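# Return the grip85 gripper to the empty stand slot

## Task

Put the adaptive gripper grip85 into the one free slot of the tool stand and make certain it sits there completely, since a partly seated tool means failure. Then unlock it, take the tool changer a good distance away from the tool and leave the arm clear of it. A tool still locked to the arm is treated as part of the arm.

## Robot and tools

Robot and frames. One seven-joint arm ends in a tool changer onto which tool plates (grip50 or grip85) can be locked. end_effector_position is always the centre of the changer's flat face, with or without a tool, and the face's z axis points outward, away from the arm. The scene frame has its origin on the tabletop under the arm base, +z up, and +y to the left when facing along +x. The base may be slightly tilted. Joint ranges in rad, base to wrist: waist -2.792 to 2.792, shoulder -2.269 to 2.269, upper arm roll -2.967 to 2.967, elbow -1.867 to 2.688, forearm roll -2.967 to 2.967, wrist pitch -1.396 to 4.538, wrist roll -2.967 to 2.967. Load limits in N m: 113, 113, 58.8, 58.8, 35.8, 35.8, 35.8 in the same order.

The row. Every command is one row of 14 numbers: x, y, z, qw, qx, qy, qz, lock, grip50_position, grip50_force_limit, grip50_speed, grip85_position, grip85_force_limit, grip85_speed. The first three are an absolute target position for the face centre in metres, scene frame. The next four are an absolute target orientation quaternion, w first, scene frame; repeat the intended quaternion in every row rather than copying a reported one that may have drifted. The last seven lie in [-1, 1]. lock above 0 locks onto a plate touching the face, below 0 unlocks, 0 keeps the last command; each takes about 1 s. grip85_position: +1 open at 85 mm, pads meet near -0.8, -1 closes until blocked. Force limits run from 20 N at -1 up to 185 N (grip50) or 235 N (grip85) at +1; speeds from about 20 to 150 mm/s. Gripper numbers only act while tool_id names that tool and it is ready. Each control step, the commanded pose is clipped to within 70 mm and 16 degrees of the measured pose; position wins over orientation if both cannot be met. A target further than 0.6 m from the face's current position along any face axis gets refused.

Tools (calls).
execute_actions: actions is a list of up to 15 actions; each action is a list of up to 15 rows, one per 1/30 s step, and a shorter list repeats its final row to fill 15 steps (0.5 s). An empty list just reports state and images. A malformed action, or a first action failing the distance check, cancels the whole call.
move: target is one row; the face follows a straight path to it lasting 0.5 to 10 s (cut off at 10 s). speed is the top path speed in m/s, 0.002 to 0.5, default 0.25, turning capped at twice that in rad/s. blocking=false returns after 0.5 s while motion continues; other motion commands are refused until a result shows the move ended (use wait or stop). The path does not avoid obstacles and actual speed can exceed the setting, mostly with a stretched arm. The result adds a move: line: done, off_target, moving, held or fault, plus limits such as paced (pose clipped) or held (steps blocked by a check), and the distance to target.
wait: seconds 0 to 10; the arm keeps its last command and a running move continues.
stop: brakes a running move; allow room.
zoom_image: camera is cam_head_left, cam_head_right or cam_wrist (each 504x504); region [x0, y0, x1, y1] in pixels from the top-left, at most 504 by 504.
finished_scene: scene is the current scene number; it is final and reports success.

Results. The state line gives face position, quaternion (wxyz) and linear/angular velocities; at long reach the printed position can be slightly off. Hand target is the pose the controller currently drives toward. pose unreachable means the clearance check altered or blocked a command. Also reported: plate_near, locked, unlocked, in_stand, unlock_refused, tool_id (grip50, grip85, none), grip85_object_status (0 moving, 1 stopped opening, 2 stopped closing, 3 at target or pads met), grip85_position_measured in counts (about 3 open, 78 = 60 mm, 130 = 40 mm, 180 = 20 mm, 230 pads meet), joint torques (offset and noisy, not a fault gauge), MOTOR HOT from 65 °C, and fault lines.

Stand geometry and procedure. A plate hangs in a fork with 10 mm stops; it fits only with the face's -y axis toward the fork's open side. Fork arms sit 40 to 70 mm either side of the slot centre along face x, their front ends 45 mm toward the open side, their tops 18 mm under a hung plate's face. Slots are spaced 180 mm; a plate may be about 1 mm off centre. The changer is 63 mm wide; its contact block extends 46 mm on the face -y side from 2 mm behind the face, and the lock motor 58 mm on the +y side from 13 mm behind. grip85's grip point is (0, 0, 173) mm in face axes when closed. To stow the tool, reverse the removal path: hold it about 20 mm (10 to 30 mm) above the hung height and at least 110 mm out on the open (-y) side, slide it in along face +y, then lower it. When in_stand reads 1, keep still, send lock -1, and wait for unlocked to read 1; elsewhere unlocking is refused (unlock_refused 1). Then back the face away from the plate and move well clear; in_stand returns to 0 once the changer has left.

Avoid. A joint torque at its load limit or any outside force of 200 N halts the arm for 10 s and drops the rest of the call. Approach contacts slowly and do not aim far past them. Never knock anything off the table, drop or slam the tool, or hold loads long enough to overheat (80 °C triggers a braking fault). The arm keeps its last command while you are composing a reply.

Each tool is called after "Request:" in YAML: its name, and indented under it one key for each argument.

## Session

Request:
execute_actions:
  actions: []

Scene clock: 0.00 s.
end_effector_position=(+0.2411, +0.2843, +0.3025) locked=0 unlocked=1 plate_near=0 in_stand=0 unlock_refused=0 tool_id=none grip50_position_measured=n/a grip50_object_status=n/a grip85_position_measured=n/a grip85_object_status=n/a end_effector_quat_wxyz=(+0.274, +0.590, +0.341, -0.678) end_effector_velocity=(-0.000, +0.000, -0.000) end_effector_angular_velocity=(+0.000, +0.000, +0.000)
Joint positions: [ 1.041 -0.801 -0.007  1.665  0.207 -0.744 -0.012]
Joint velocities: [-0.  0.  0.  0.  0.  0.  0.]
Joint torques (N m, as the joint torque sensors report them, + toward a larger angle): no reading
Motor temperatures (°C, as the motors report them): [28 30 27 28 32 29 32]
Hand target: +0.241, +0.284, +0.303; +0.274, +0.590, +0.341, -0.678

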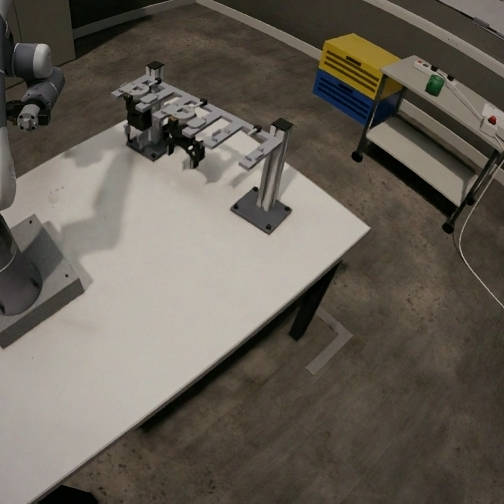

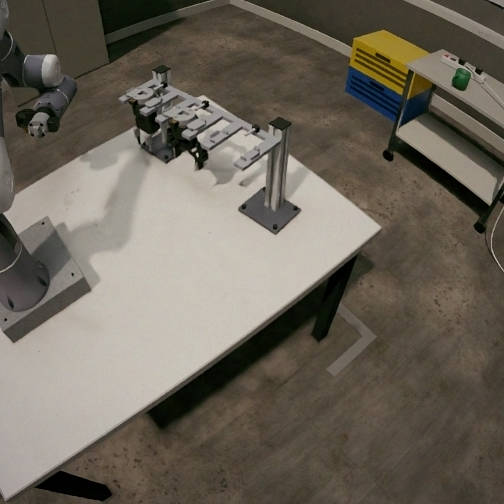

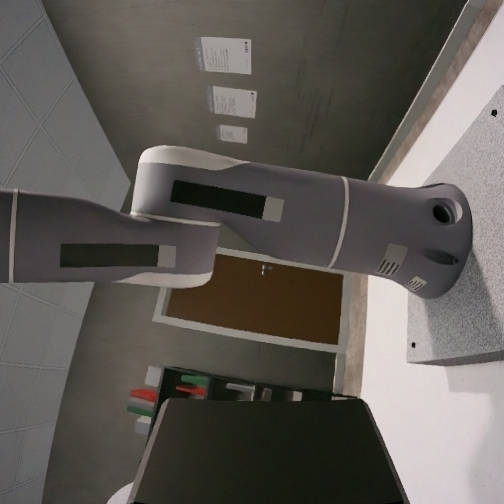

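Request:
move:
  target: [0.45,0.1,0.5,0,0.7071,0.7071,0,0,1,0,0,1,0,0]

Scene clock: 5.83 s.
end_effector_position=(+0.4495, +0.1007, +0.4982) locked=0 unlocked=1 plate_near=0 in_stand=0 unlock_refused=0 tool_id=none grip50_position_measured=n/a grip50_object_status=n/a grip85_position_measured=n/a grip85_object_status=n/a end_effector_quat_wxyz=(-0.000, +0.707, +0.708, -0.000) end_effector_velocity=(-0.000, +0.000, -0.000) end_effector_angular_velocity=(+0.000, +0.000, +0.001)
Joint positions: [ 0.581  0.097 -0.128  2.172 -0.02   0.5   -1.084]
Joint velocities: [ 0.    -0.     0.    -0.     0.     0.    -0.001]
Joint torques (N m, as the joint torque sensors report them, + toward a larger angle): [ -0.66  25.63   0.66 -30.55  -2.78   4.74  -0.47]
Motor temperatures (°C, as the motors report them): [28 30 27 28 32 29 32]
Hand target: +0.450, +0.101, +0.498; -0.000, +0.707, +0.708, -0.000
Off the commanded pose: 0.002 m, 0 deg.
move: done

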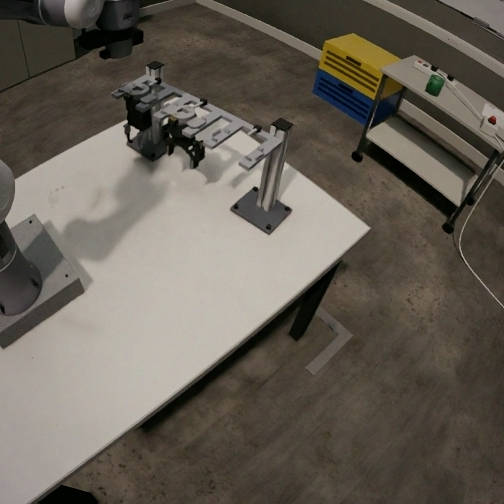

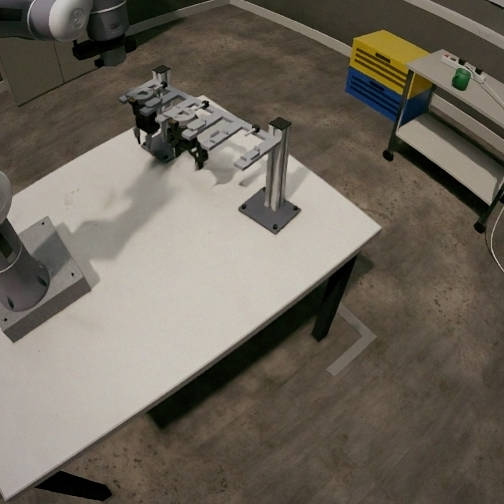

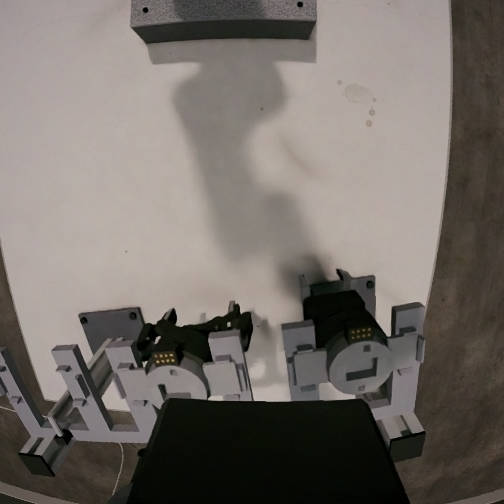

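Request:
move:
  target: [0.46,0.025,0.4,0,0.7071,0.7071,0,0,1,0,0,1,0,0]

Request:
move:
  target: [0.5,0.025,0.4,0,0.7071,0.7071,0,0,1,0,0,1,0,0]

Scene clock: 9.33 s.
end_effector_position=(+0.4599, +0.0252, +0.4001) locked=0 unlocked=1 plate_near=0 in_stand=0 unlock_refused=0 tool_id=none grip50_position_measured=n/a grip50_object_status=n/a grip85_position_measured=n/a grip85_object_status=n/a end_effector_quat_wxyz=(-0.000, +0.707, +0.707, -0.000) end_effector_velocity=(-0.000, +0.000, +0.000) end_effector_angular_velocity=(+0.000, -0.000, +0.000)
Joint positions: [ 0.496 -0.061 -0.216  2.315  0.01   0.8   -1.274]
Joint velocities: [-0.     0.001  0.    -0.     0.    -0.    -0.   ]
Joint torques (N m, as the joint torque sensors report them, + toward a larger angle): [ -0.54  28.67   0.67 -25.6   -2.     4.98  -0.63]
Motor temperatures (°C, as the motors report them): [28 30 27 29 32 29 32]
Hand target: +0.460, +0.025, +0.400; -0.000, +0.707, +0.707, +0.000
Off the commanded pose: 0.000 m, 0 deg.
move: done

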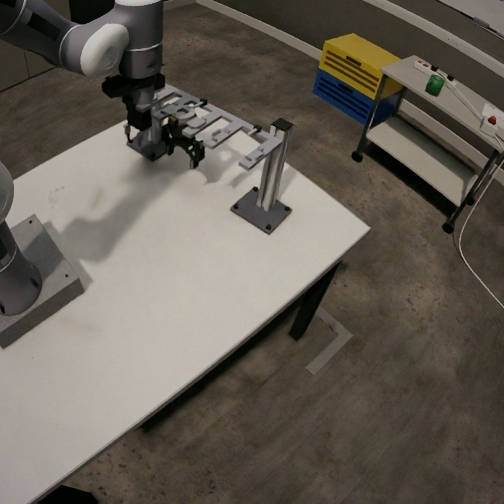

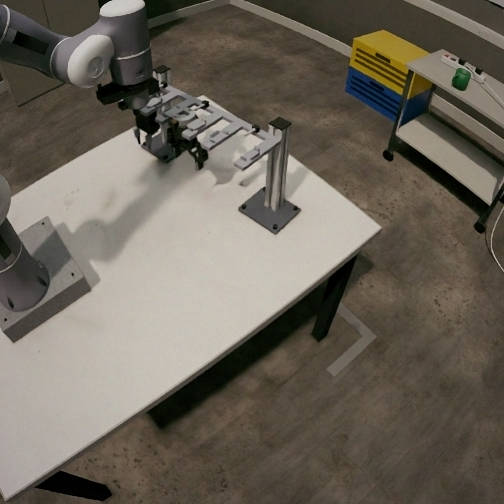

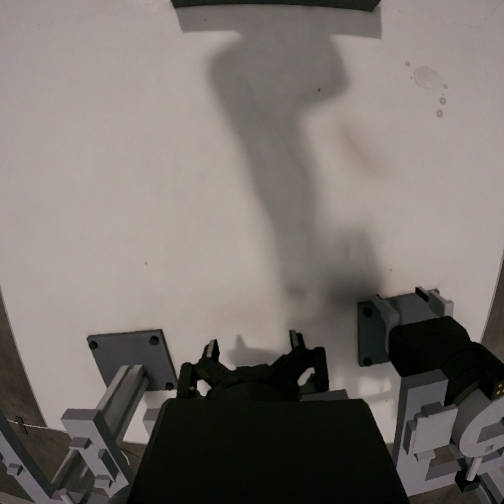

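Scene clock: 10.07 s.
end_effector_position=(+0.5001, +0.0251, +0.4001) locked=0 unlocked=1 plate_near=0 in_stand=0 unlock_refused=0 tool_id=none grip50_position_measured=n/a grip50_object_status=n/a grip85_position_measured=n/a grip85_object_status=n/a end_effector_quat_wxyz=(+0.000, +0.707, +0.707, +0.000) end_effector_velocity=(+0.000, -0.000, +0.000) end_effector_angular_velocity=(+0.000, -0.000, -0.001)
Joint positions: [ 0.49  -0.156 -0.239  2.199  0.042  0.777 -1.323]
Joint velocities: [-0.  0. -0. -0. -0.  0. -0.]
Joint torques (N m, as the joint torque sensors report them, + toward a larger angle): [ -1.77  33.24  -0.62 -26.22  -2.27   3.28  -0.67]
Motor temperatures (°C, as the motors report them): [28 30 27 29 32 29 32]
Hand target: +0.500, +0.025, +0.400; -0.000, +0.707, +0.707, +0.000
Off the commanded pose: 0.000 m, 0 deg.
move: done

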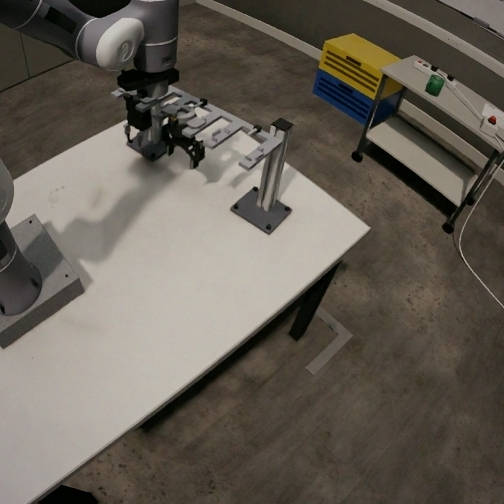

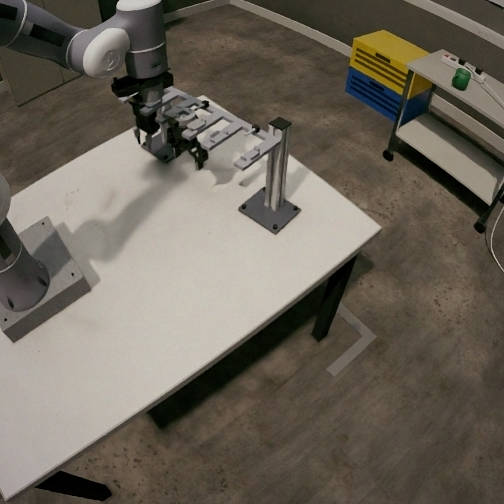

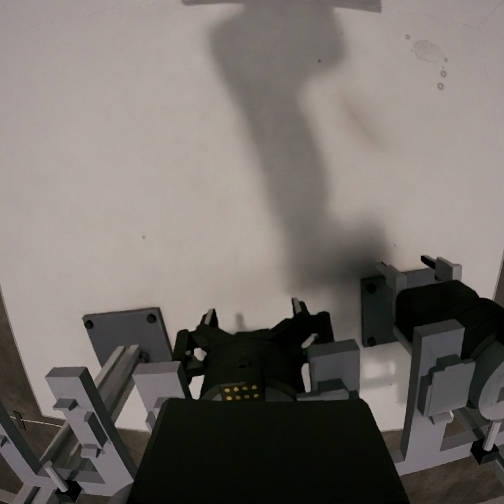

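Request:
move:
  target: [0.6,0.025,0.4,0,0.666,0.746,0,0,1,0,0,1,0,0]

Request:
move:
  target: [0.6,0.025,0.34,0,0.666,0.746,0,0,1,0,0,1,0,0]

Scene clock: 13.23 s.
end_effector_position=(+0.6002, +0.0252, +0.4002) locked=0 unlocked=1 plate_near=0 in_stand=0 unlock_refused=0 tool_id=none grip50_position_measured=n/a grip50_object_status=n/a grip85_position_measured=n/a grip85_object_status=n/a end_effector_quat_wxyz=(+0.000, +0.666, +0.746, +0.000) end_effector_velocity=(-0.000, +0.000, +0.000) end_effector_angular_velocity=(+0.000, -0.000, +0.000)
Joint positions: [ 0.445 -0.383 -0.262  1.879  0.115  0.673 -1.531]
Joint velocities: [-0.     0.001  0.     0.    -0.    -0.    -0.   ]
Joint torques (N m, as the joint torque sensors report them, + toward a larger angle): [ -1.4   44.16  -1.93 -27.29  -2.55   3.3   -0.32]
Motor temperatures (°C, as the motors report them): [28 30 27 29 32 29 32]
Hand target: +0.600, +0.025, +0.400; -0.000, +0.666, +0.746, +0.000
Off the commanded pose: 0.000 m, 0 deg.
move: done

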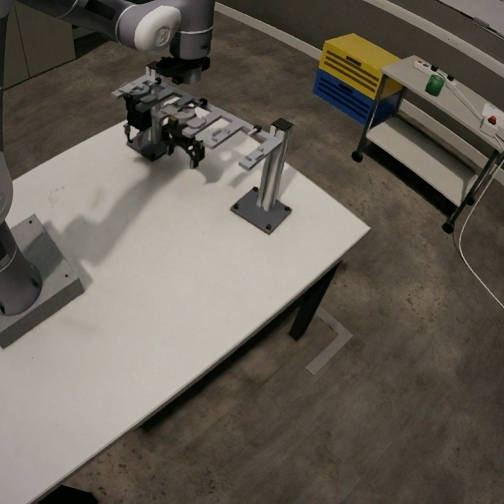

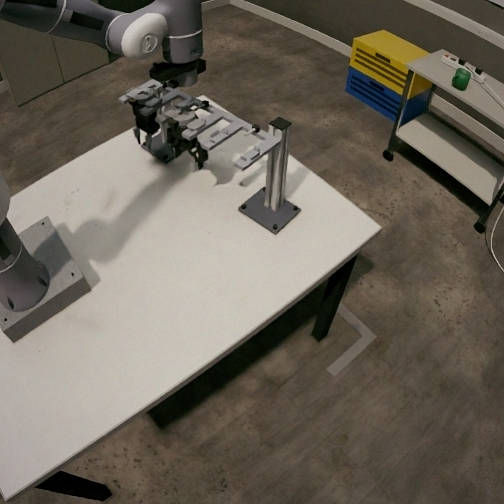

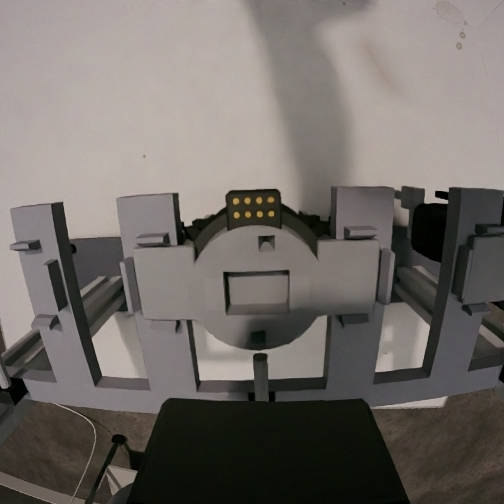

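Scene clock: 13.97 s.
end_effector_position=(+0.5999, +0.0250, +0.3400) locked=0 unlocked=1 plate_near=0 in_stand=0 unlock_refused=0 tool_id=none grip50_position_measured=n/a grip50_object_status=n/a grip85_position_measured=n/a grip85_object_status=n/a end_effector_quat_wxyz=(-0.000, +0.666, +0.746, -0.000) end_effector_velocity=(+0.000, +0.000, +0.000) end_effector_angular_velocity=(+0.001, -0.000, +0.000)
Joint positions: [ 0.434 -0.491 -0.247  1.907  0.157  0.804 -1.559]
Joint velocities: [-0.     0.001  0.001  0.     0.    -0.     0.   ]
Joint torques (N m, as the joint torque sensors report them, + toward a larger angle): [ -1.73  46.15  -2.5  -24.76  -2.36   4.88  -0.59]
Motor temperatures (°C, as the motors report them): [28 30 27 30 32 29 32]
Hand target: +0.600, +0.025, +0.340; +0.000, +0.666, +0.746, +0.000
Off the commanded pose: 0.000 m, 0 deg.
move: done

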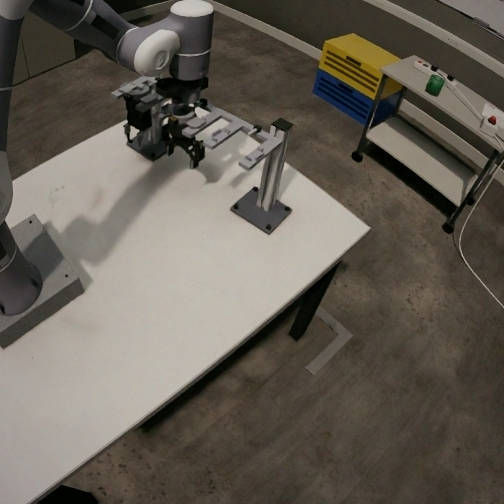

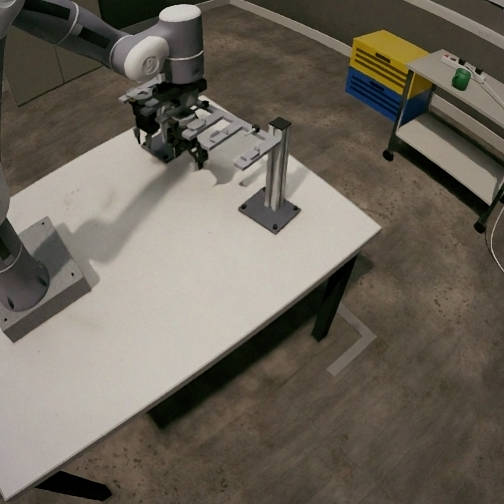

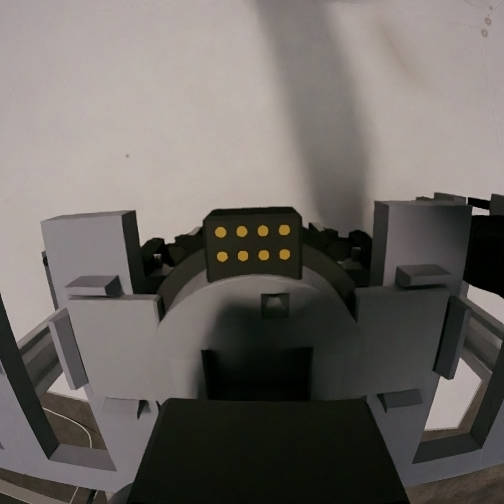

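Request:
move:
  target: [0.58,0.022,0.3,0,0.653,0.758,0,0,1,0,0,1,0,0]
  speed: 0.03

Request:
zoom_image:
  camera: "cam_head_left"
  region: [100,40,300,200]

Request:
zoom_image:
  camera: "cam_head_right"
  region: [100,40,300,200]

Scene clock: 18.67 s.
end_effector_position=(+0.5834, +0.0228, +0.3037) locked=0 unlocked=1 plate_near=0 in_stand=1 unlock_refused=0 tool_id=none grip50_position_measured=n/a grip50_object_status=n/a grip85_position_measured=n/a grip85_object_status=n/a end_effector_quat_wxyz=(+0.004, +0.652, +0.758, +0.004) end_effector_velocity=(+0.000, -0.000, +0.000) end_effector_angular_velocity=(+0.001, -0.001, +0.001)
Joint positions: [ 0.425 -0.533 -0.224  1.972  0.175  0.924 -1.606]
Joint velocities: [-0.005  0.001  0.005  0.    -0.002  0.002  0.   ]
Joint torques (N m, as the joint torque sensors report them, + toward a larger angle): [-2.87 31.45 -0.32  0.51  0.65 -2.15 -0.06]
Motor temperatures (°C, as the motors report them): [28 31 27 30 32 29 32]
Hand target: +0.580, +0.022, +0.300; +0.000, +0.653, +0.758, +0.000
Off the commanded pose: 0.005 m, 1 deg.
move: off_target

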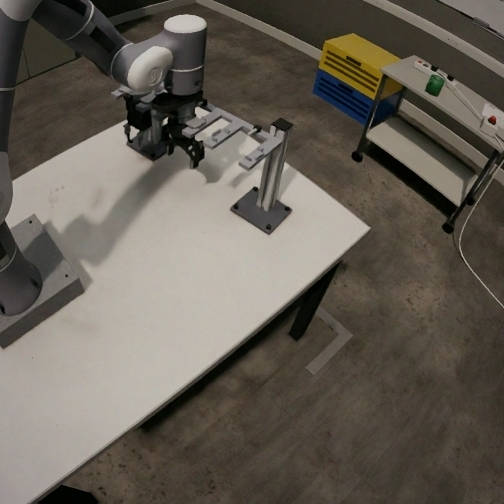

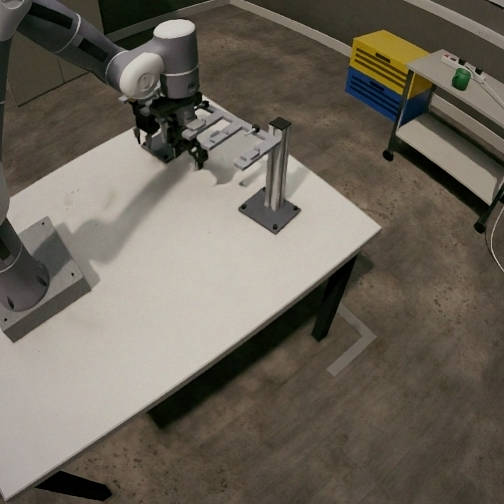

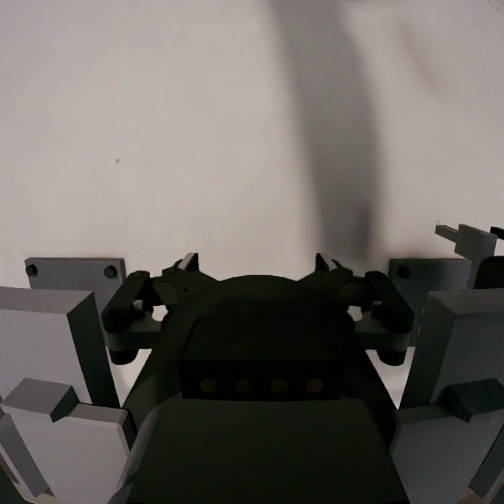

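Region (100, 40, 300, 200) of cam_head_left's 504x504 image, scaled by 2.520, with more detail than that image has; it fills the top 403 rows of this view, and the rest is white.

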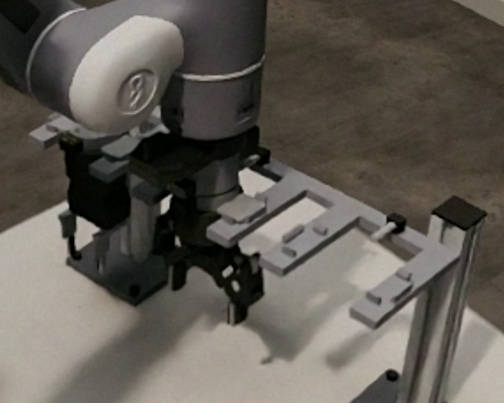

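Region (100, 40, 300, 200) of cam_head_right's 504x504 image, scaled by 2.520, with more detail than that image has; it fills the top 403 rows of this view, and the rest is white.

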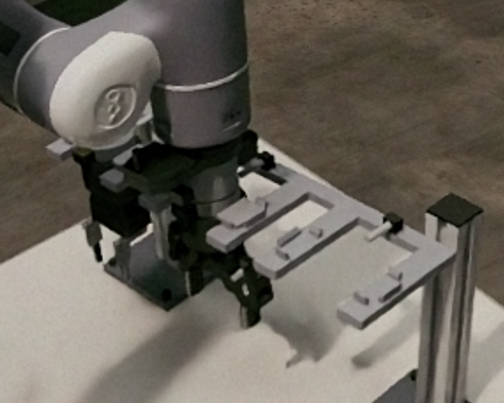

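Request:
move:
  target: [0.574,0.0212,0.31,0,0.653,0.758,0,0,1,0,0,1,0,0]
  speed: 0.03

Request:
move:
  target: [0.574,0.0212,0.3,0,0.653,0.758,0,0,1,0,0,1,0,0]
  speed: 0.01

Scene clock: 21.83 s.
end_effector_position=(+0.5786, +0.0223, +0.3147) locked=0 unlocked=1 plate_near=0 in_stand=0 unlock_refused=0 tool_id=none grip50_position_measured=n/a grip50_object_status=n/a grip85_position_measured=n/a grip85_object_status=n/a end_effector_quat_wxyz=(+0.005, +0.652, +0.759, +0.006) end_effector_velocity=(-0.000, +0.000, -0.000) end_effector_angular_velocity=(-0.000, +0.001, +0.000)
Joint positions: [ 0.428 -0.5   -0.226  1.991  0.163  0.915 -1.598]
Joint velocities: [-0.006  0.     0.006 -0.    -0.005  0.     0.004]
Joint torques (N m, as the joint torque sensors report them, + toward a larger angle): [-3.97 30.14  0.69  8.36  1.97 -6.8   0.53]
Motor temperatures (°C, as the motors report them): [28 31 27 30 32 29 32]
Hand target: +0.574, +0.021, +0.310; -0.000, +0.653, +0.758, +0.000
Off the commanded pose: 0.007 m, 1 deg.
move: off_target

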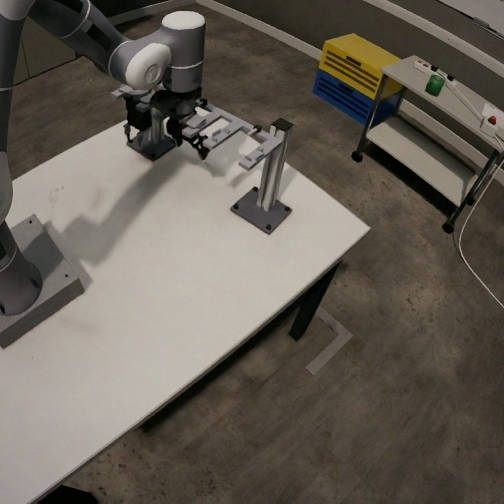

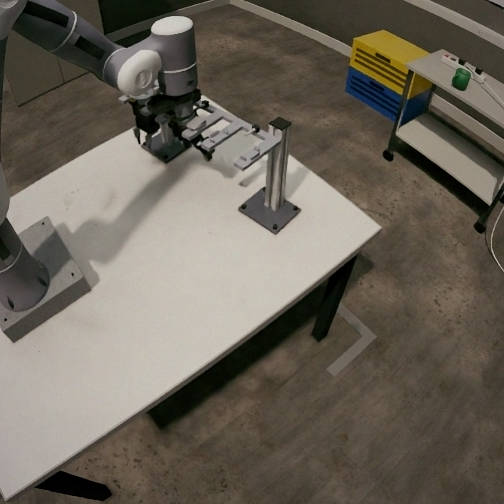

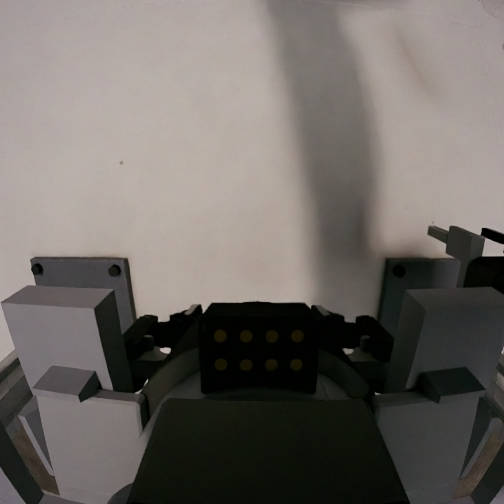

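Scene clock: 23.60 s.
end_effector_position=(+0.5800, +0.0221, +0.3103) locked=0 unlocked=1 plate_near=0 in_stand=0 unlock_refused=0 tool_id=none grip50_position_measured=n/a grip50_object_status=n/a grip85_position_measured=n/a grip85_object_status=n/a end_effector_quat_wxyz=(+0.007, +0.652, +0.758, +0.010) end_effector_velocity=(+0.000, +0.000, +0.000) end_effector_angular_velocity=(+0.000, +0.000, -0.000)
Joint positions: [ 0.417 -0.511 -0.215  1.99   0.164  0.936 -1.598]
Joint velocities: [-0.006  0.     0.006 -0.    -0.005  0.001  0.004]
Joint torques (N m, as the joint torque sensors report them, + toward a larger angle): [ -2.31 -26.4    6.25  10.99   3.45  -3.84   0.57]
Motor temperatures (°C, as the motors report them): [28 31 27 30 32 29 32]
Hand target: +0.574, +0.021, +0.300; +0.000, +0.653, +0.758, +0.000
Off the commanded pose: 0.012 m, 1 deg.
move: off_target

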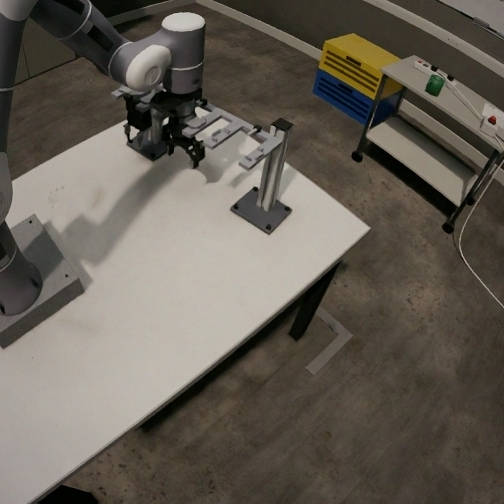

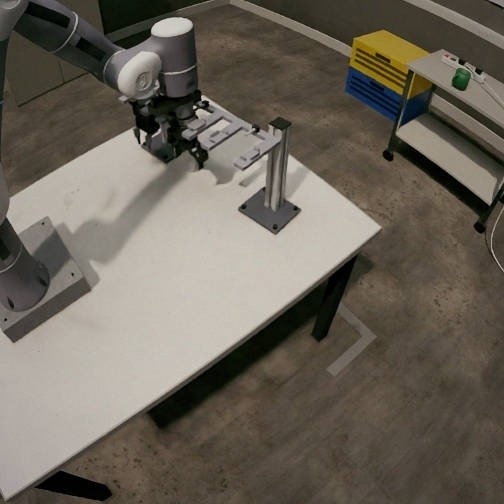

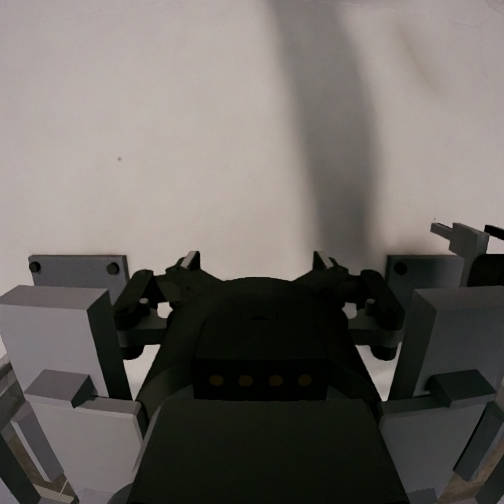

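The changer's boss was already engaged in the plate's recess, so the centre is near x≈0.584. Lifting and retrying there.

Request:
move:
  target: [0.5845,0.023,0.33,0,0.653,0.758,0,0,1,0,0,1,0,0]
  speed: 0.03

Request:
move:
  target: [0.5845,0.023,0.299,0,0.653,0.758,0,0,1,0,0,1,0,0]
  speed: 0.015

Scene clock: 26.13 s.
end_effector_position=(+0.5845, +0.0230, +0.3300) locked=0 unlocked=1 plate_near=0 in_stand=0 unlock_refused=0 tool_id=none grip50_position_measured=n/a grip50_object_status=n/a grip85_position_measured=n/a grip85_object_status=n/a end_effector_quat_wxyz=(+0.000, +0.653, +0.758, +0.000) end_effector_velocity=(-0.000, -0.000, +0.000) end_effector_angular_velocity=(-0.001, +0.001, -0.000)
Joint positions: [ 0.42  -0.48  -0.223  1.961  0.146  0.852 -1.585]
Joint velocities: [ 0.     0.    -0.001  0.    -0.    -0.001 -0.   ]
Joint torques (N m, as the joint torque sensors report them, + toward a larger angle): [ -0.91  44.82  -3.43 -23.91  -3.14   2.99   0.56]
Motor temperatures (°C, as the motors report them): [28 31 27 30 32 29 32]
Hand target: +0.584, +0.023, +0.330; -0.000, +0.653, +0.758, +0.000
Off the commanded pose: 0.000 m, 0 deg.
move: done

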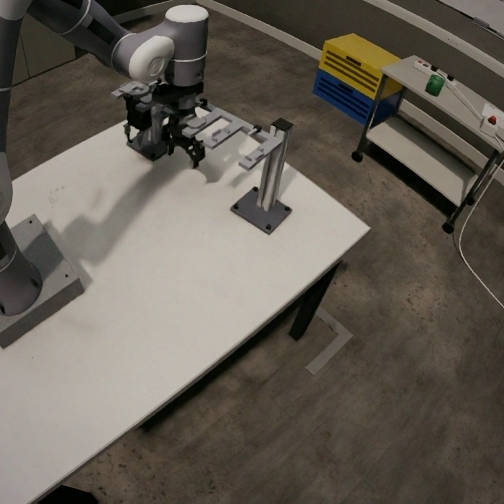

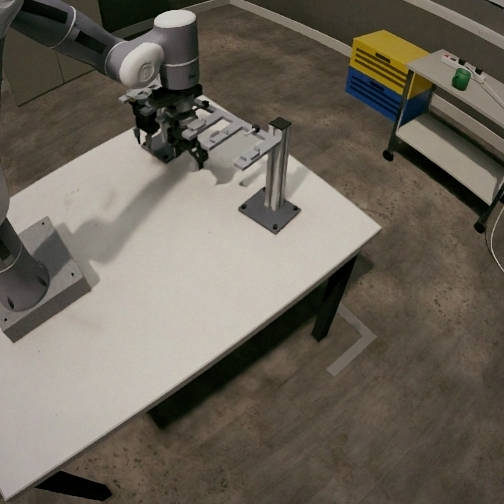

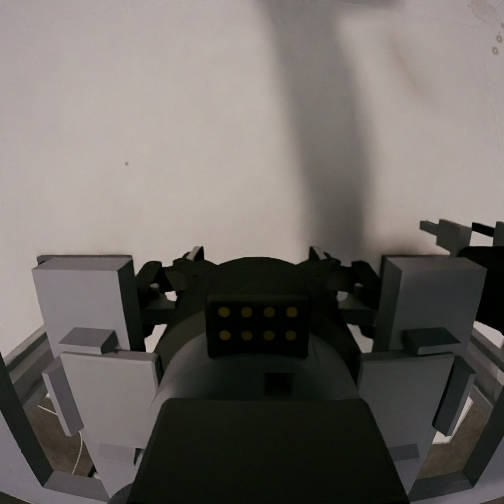

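Scene clock: 28.43 s.
end_effector_position=(+0.5855, +0.0231, +0.3008) locked=0 unlocked=1 plate_near=1 in_stand=1 unlock_refused=0 tool_id=none grip50_position_measured=n/a grip50_object_status=n/a grip85_position_measured=n/a grip85_object_status=n/a end_effector_quat_wxyz=(+0.001, +0.652, +0.758, +0.001) end_effector_velocity=(-0.000, +0.000, +0.000) end_effector_angular_velocity=(+0.001, -0.000, +0.000)
Joint positions: [ 0.409 -0.542 -0.209  1.962  0.165  0.917 -1.598]
Joint velocities: [-0.002  0.     0.002 -0.     0.     0.001 -0.   ]
Joint torques (N m, as the joint torque sensors report them, + toward a larger angle): [ -1.8   33.56  -0.73 -16.83  -0.79   3.9    0.08]
Motor temperatures (°C, as the motors report them): [28 31 27 30 32 29 32]
Hand target: +0.585, +0.023, +0.299; +0.000, +0.653, +0.758, -0.000
Off the commanded pose: 0.002 m, 0 deg.
move: done

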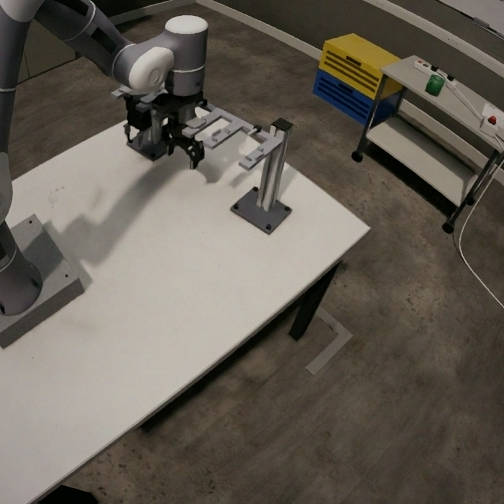

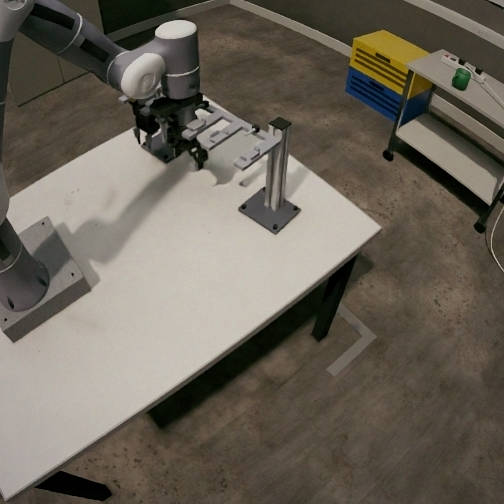

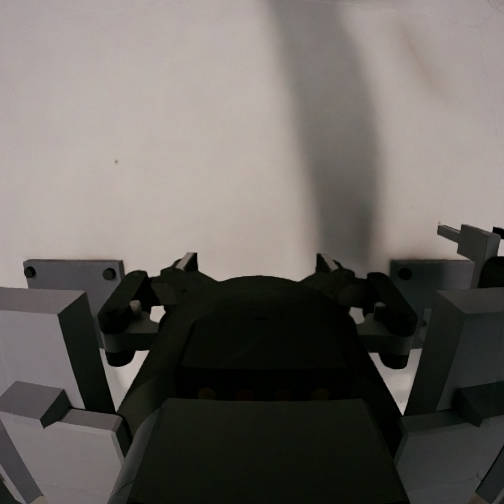

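Request:
execute_actions:
  actions:
    - [[0.5855,0.023,0.3005,0,0.653,0.758,0,1,1,0,0,1,0,0]]
    - [[0.5855,0.023,0.3005,0,0.653,0.758,0,1,1,0,0,1,0,0]]
    - [[0.5855,0.023,0.3005,0,0.653,0.758,0,1,1,0,0,1,0,0]]

Request:
move:
  target: [0.5855,0.023,0.321,0,0.653,0.758,0,0,1,0,0,1,0,0]
  speed: 0.05

Request:
move:
  target: [0.4668,0.0052,0.321,0,0.653,0.758,0,0,1,0,0,1,0,0]
  speed: 0.12

Request:
move:
  target: [0.4934,-0.1728,0.321,0,0.653,0.758,0,0,1,0,0,1,0,0]
  speed: 0.15

Request:
move:
  target: [0.6121,-0.155,0.321,0,0.653,0.758,0,0,1,0,0,1,0,0]
  speed: 0.06

Scene clock: 33.97 s.
end_effector_position=(+0.5859, +0.0231, +0.3011) locked=1 unlocked=0 plate_near=1 in_stand=1 unlock_refused=0 tool_id=grip85 grip50_position_measured=n/a grip50_object_status=n/a grip85_position_measured=n/a grip85_object_status=n/a end_effector_quat_wxyz=(+0.000, +0.653, +0.758, +0.001) end_effector_velocity=(+0.000, +0.000, -0.000) end_effector_angular_velocity=(+0.000, -0.000, +0.000)
Joint positions: [ 0.409 -0.542 -0.209  1.959  0.165  0.913 -1.598]
Joint velocities: [-0. -0.  0. -0. -0.  0. -0.]
Joint torques (N m, as the joint torque sensors report them, + toward a larger angle): [ -0.85  48.65  -3.82 -25.17  -2.97   4.64   0.44]
Motor temperatures (°C, as the motors report them): [28 31 27 30 32 29 32]
Hand target: +0.585, +0.023, +0.301; -0.000, +0.653, +0.758, +0.000
Off the commanded pose: 0.001 m, 0 deg.

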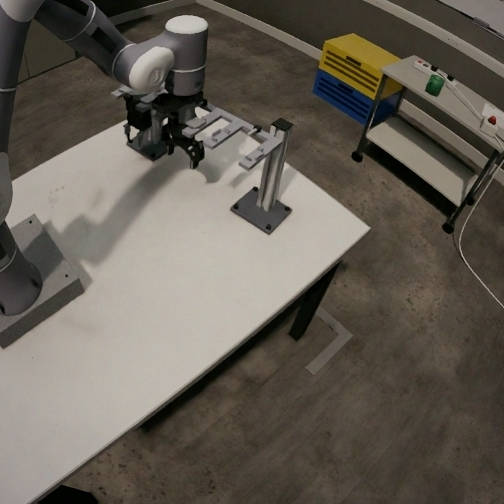

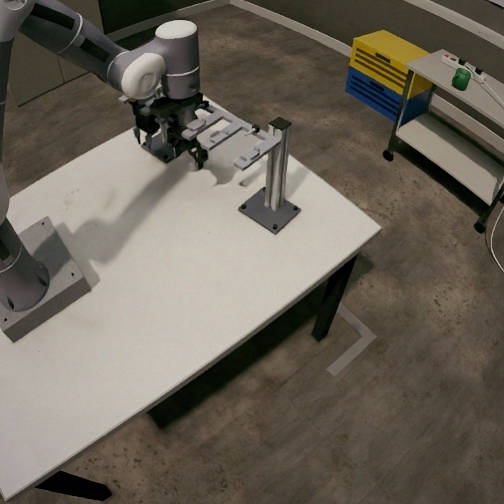

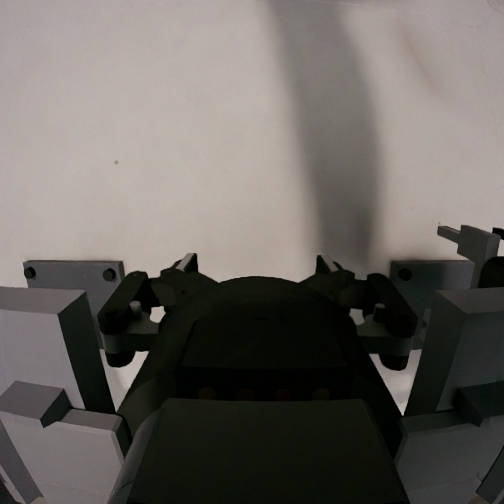

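Scene clock: 34.70 s.
end_effector_position=(+0.5856, +0.0230, +0.3211) locked=1 unlocked=0 plate_near=1 in_stand=0 unlock_refused=0 tool_id=grip85 grip50_position_measured=n/a grip50_object_status=n/a grip85_position_measured=n/a grip85_object_status=n/a end_effector_quat_wxyz=(+0.000, +0.653, +0.758, +0.000) end_effector_velocity=(-0.000, -0.000, -0.000) end_effector_angular_velocity=(-0.001, +0.000, -0.000)
Joint positions: [ 0.415 -0.5   -0.217  1.959  0.151  0.87  -1.588]
Joint velocities: [ 0.001 -0.    -0.001  0.     0.    -0.    -0.   ]
Joint torques (N m, as the joint torque sensors report them, + toward a larger angle): [ -0.68  51.33  -4.23 -27.35  -3.82   4.73   0.53]
Motor temperatures (°C, as the motors report them): [28 31 27 30 32 29 32]
Hand target: +0.585, +0.023, +0.321; -0.000, +0.653, +0.758, +0.000
Off the commanded pose: 0.000 m, 0 deg.
move: done

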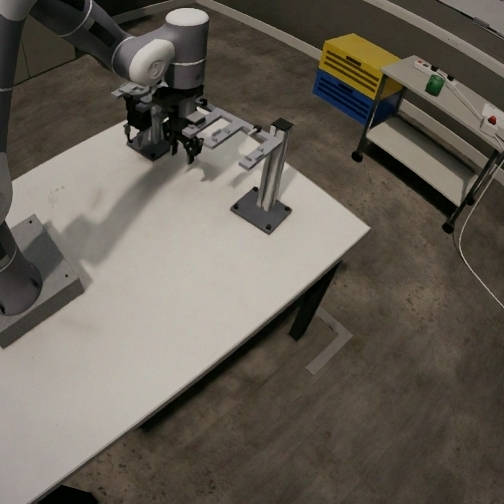

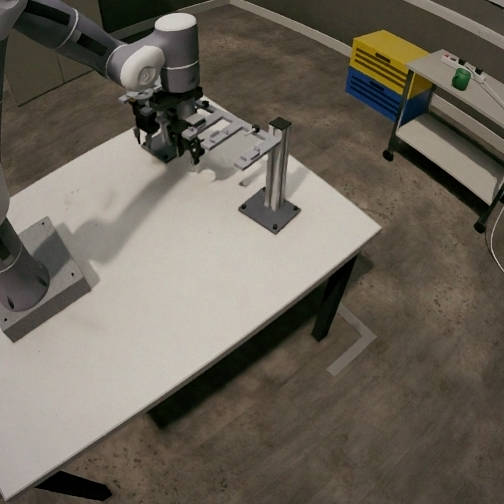

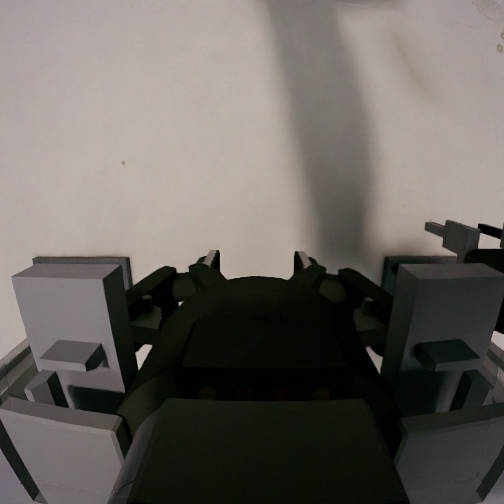

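Scene clock: 36.03 s.
end_effector_position=(+0.4666, +0.0049, +0.3208) locked=1 unlocked=0 plate_near=1 in_stand=0 unlock_refused=0 tool_id=grip85 grip50_position_measured=n/a grip50_object_status=n/a grip85_position_measured=n/a grip85_object_status=n/a end_effector_quat_wxyz=(-0.000, +0.653, +0.758, -0.000) end_effector_velocity=(+0.000, -0.000, +0.000) end_effector_angular_velocity=(-0.000, +0.000, -0.000)
Joint positions: [ 0.466 -0.28  -0.226  2.337  0.11   1.033 -1.542]
Joint velocities: [ 0.001  0.    -0.001 -0.    -0.    -0.     0.   ]
Joint torques (N m, as the joint torque sensors report them, + toward a larger angle): [ -0.74  37.84  -2.41 -23.95  -3.23   6.35   0.54]
Motor temperatures (°C, as the motors report them): [28 32 27 30 32 29 32]
Hand target: +0.467, +0.005, +0.321; -0.000, +0.653, +0.758, +0.000
Off the commanded pose: 0.000 m, 0 deg.
move: done

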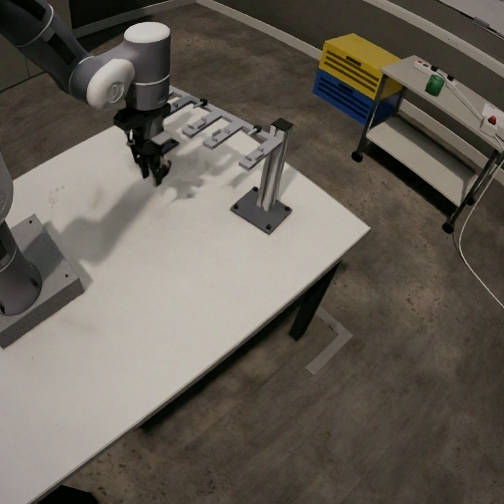

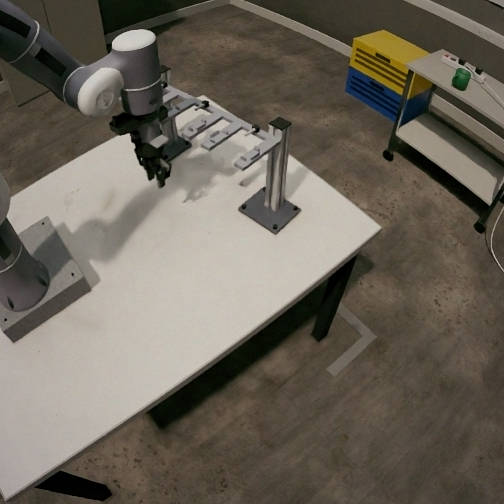

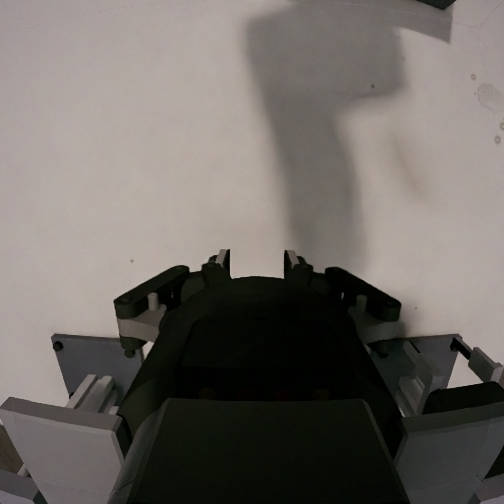

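Scene clock: 37.57 s.
end_effector_position=(+0.4938, -0.1722, +0.3211) locked=1 unlocked=0 plate_near=1 in_stand=0 unlock_refused=0 tool_id=grip85 grip50_position_measured=n/a grip50_object_status=n/a grip85_position_measured=3 grip85_object_status=3 end_effector_quat_wxyz=(-0.000, +0.653, +0.758, +0.001) end_effector_velocity=(-0.000, +0.000, -0.000) end_effector_angular_velocity=(+0.001, +0.000, +0.001)
Joint positions: [ 0.159 -0.382 -0.303  2.165  0.183  0.953 -1.968]
Joint velocities: [-0.001 -0.     0.002  0.     0.    -0.     0.   ]
Joint torques (N m, as the joint torque sensors report them, + toward a larger angle): [ -1.9   43.48  -3.31 -25.98  -2.58   4.72  -0.62]
Motor temperatures (°C, as the motors report them): [28 32 27 30 32 29 32]
Hand target: +0.494, -0.172, +0.321; -0.001, +0.653, +0.758, +0.001
Off the commanded pose: 0.001 m, 0 deg.
move: done

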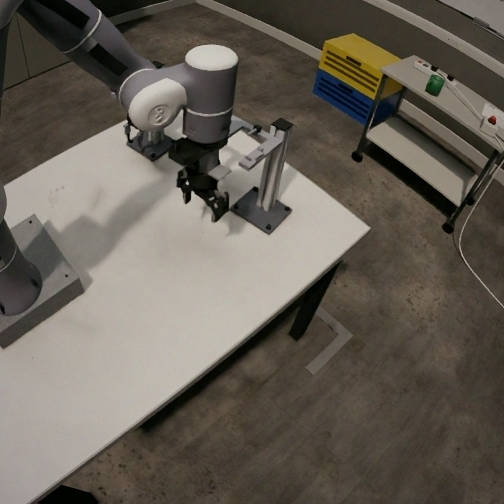

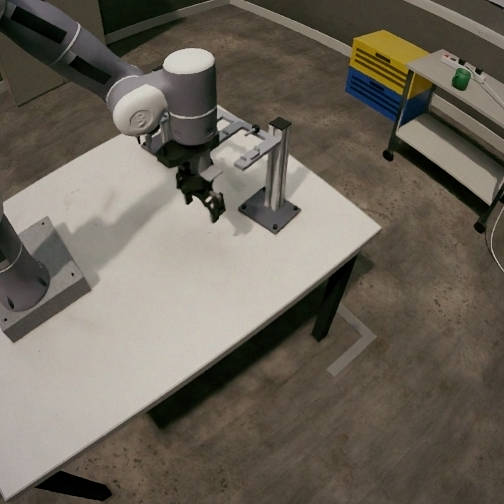

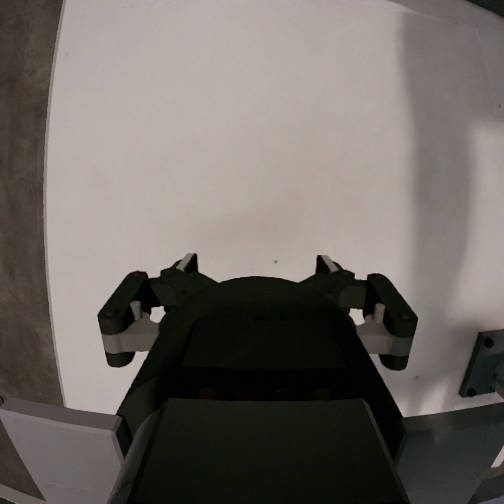

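Scene clock: 39.83 s.
end_effector_position=(+0.6122, -0.1549, +0.3212) locked=1 unlocked=0 plate_near=1 in_stand=0 unlock_refused=0 tool_id=grip85 grip50_position_measured=n/a grip50_object_status=n/a grip85_position_measured=3 grip85_object_status=3 end_effector_quat_wxyz=(+0.000, +0.652, +0.758, -0.000) end_effector_velocity=(-0.000, -0.000, -0.000) end_effector_angular_velocity=(+0.000, +0.000, -0.001)
Joint positions: [ 0.151 -0.585 -0.274  1.805  0.203  0.791 -1.921]
Joint velocities: [-0.  0.  0. -0.  0. -0.  0.]
Joint torques (N m, as the joint torque sensors report them, + toward a larger angle): [ -1.46  56.3   -5.48 -29.93  -3.08   4.69   0.55]
Motor temperatures (°C, as the motors report them): [28 32 27 31 32 29 32]
Hand target: +0.612, -0.155, +0.321; +0.000, +0.653, +0.758, -0.000
Off the commanded pose: 0.000 m, 0 deg.
move: done

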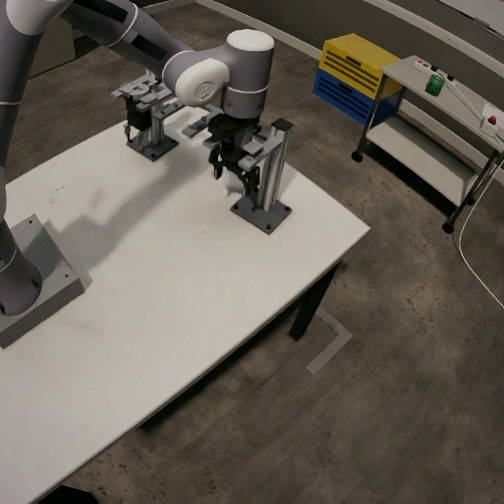

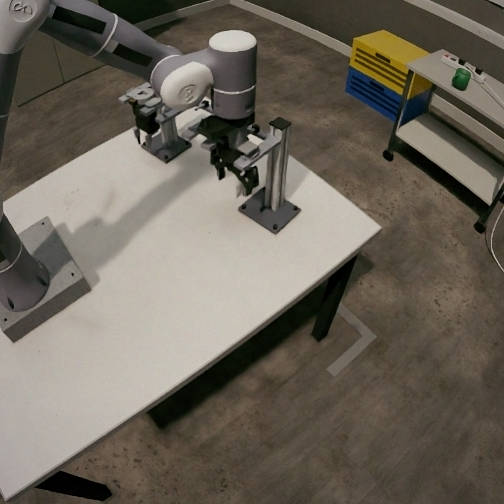

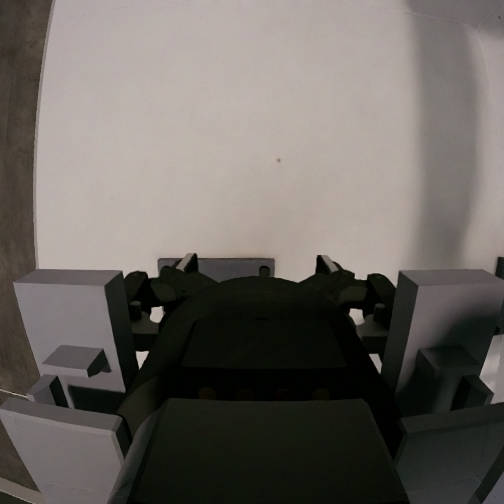

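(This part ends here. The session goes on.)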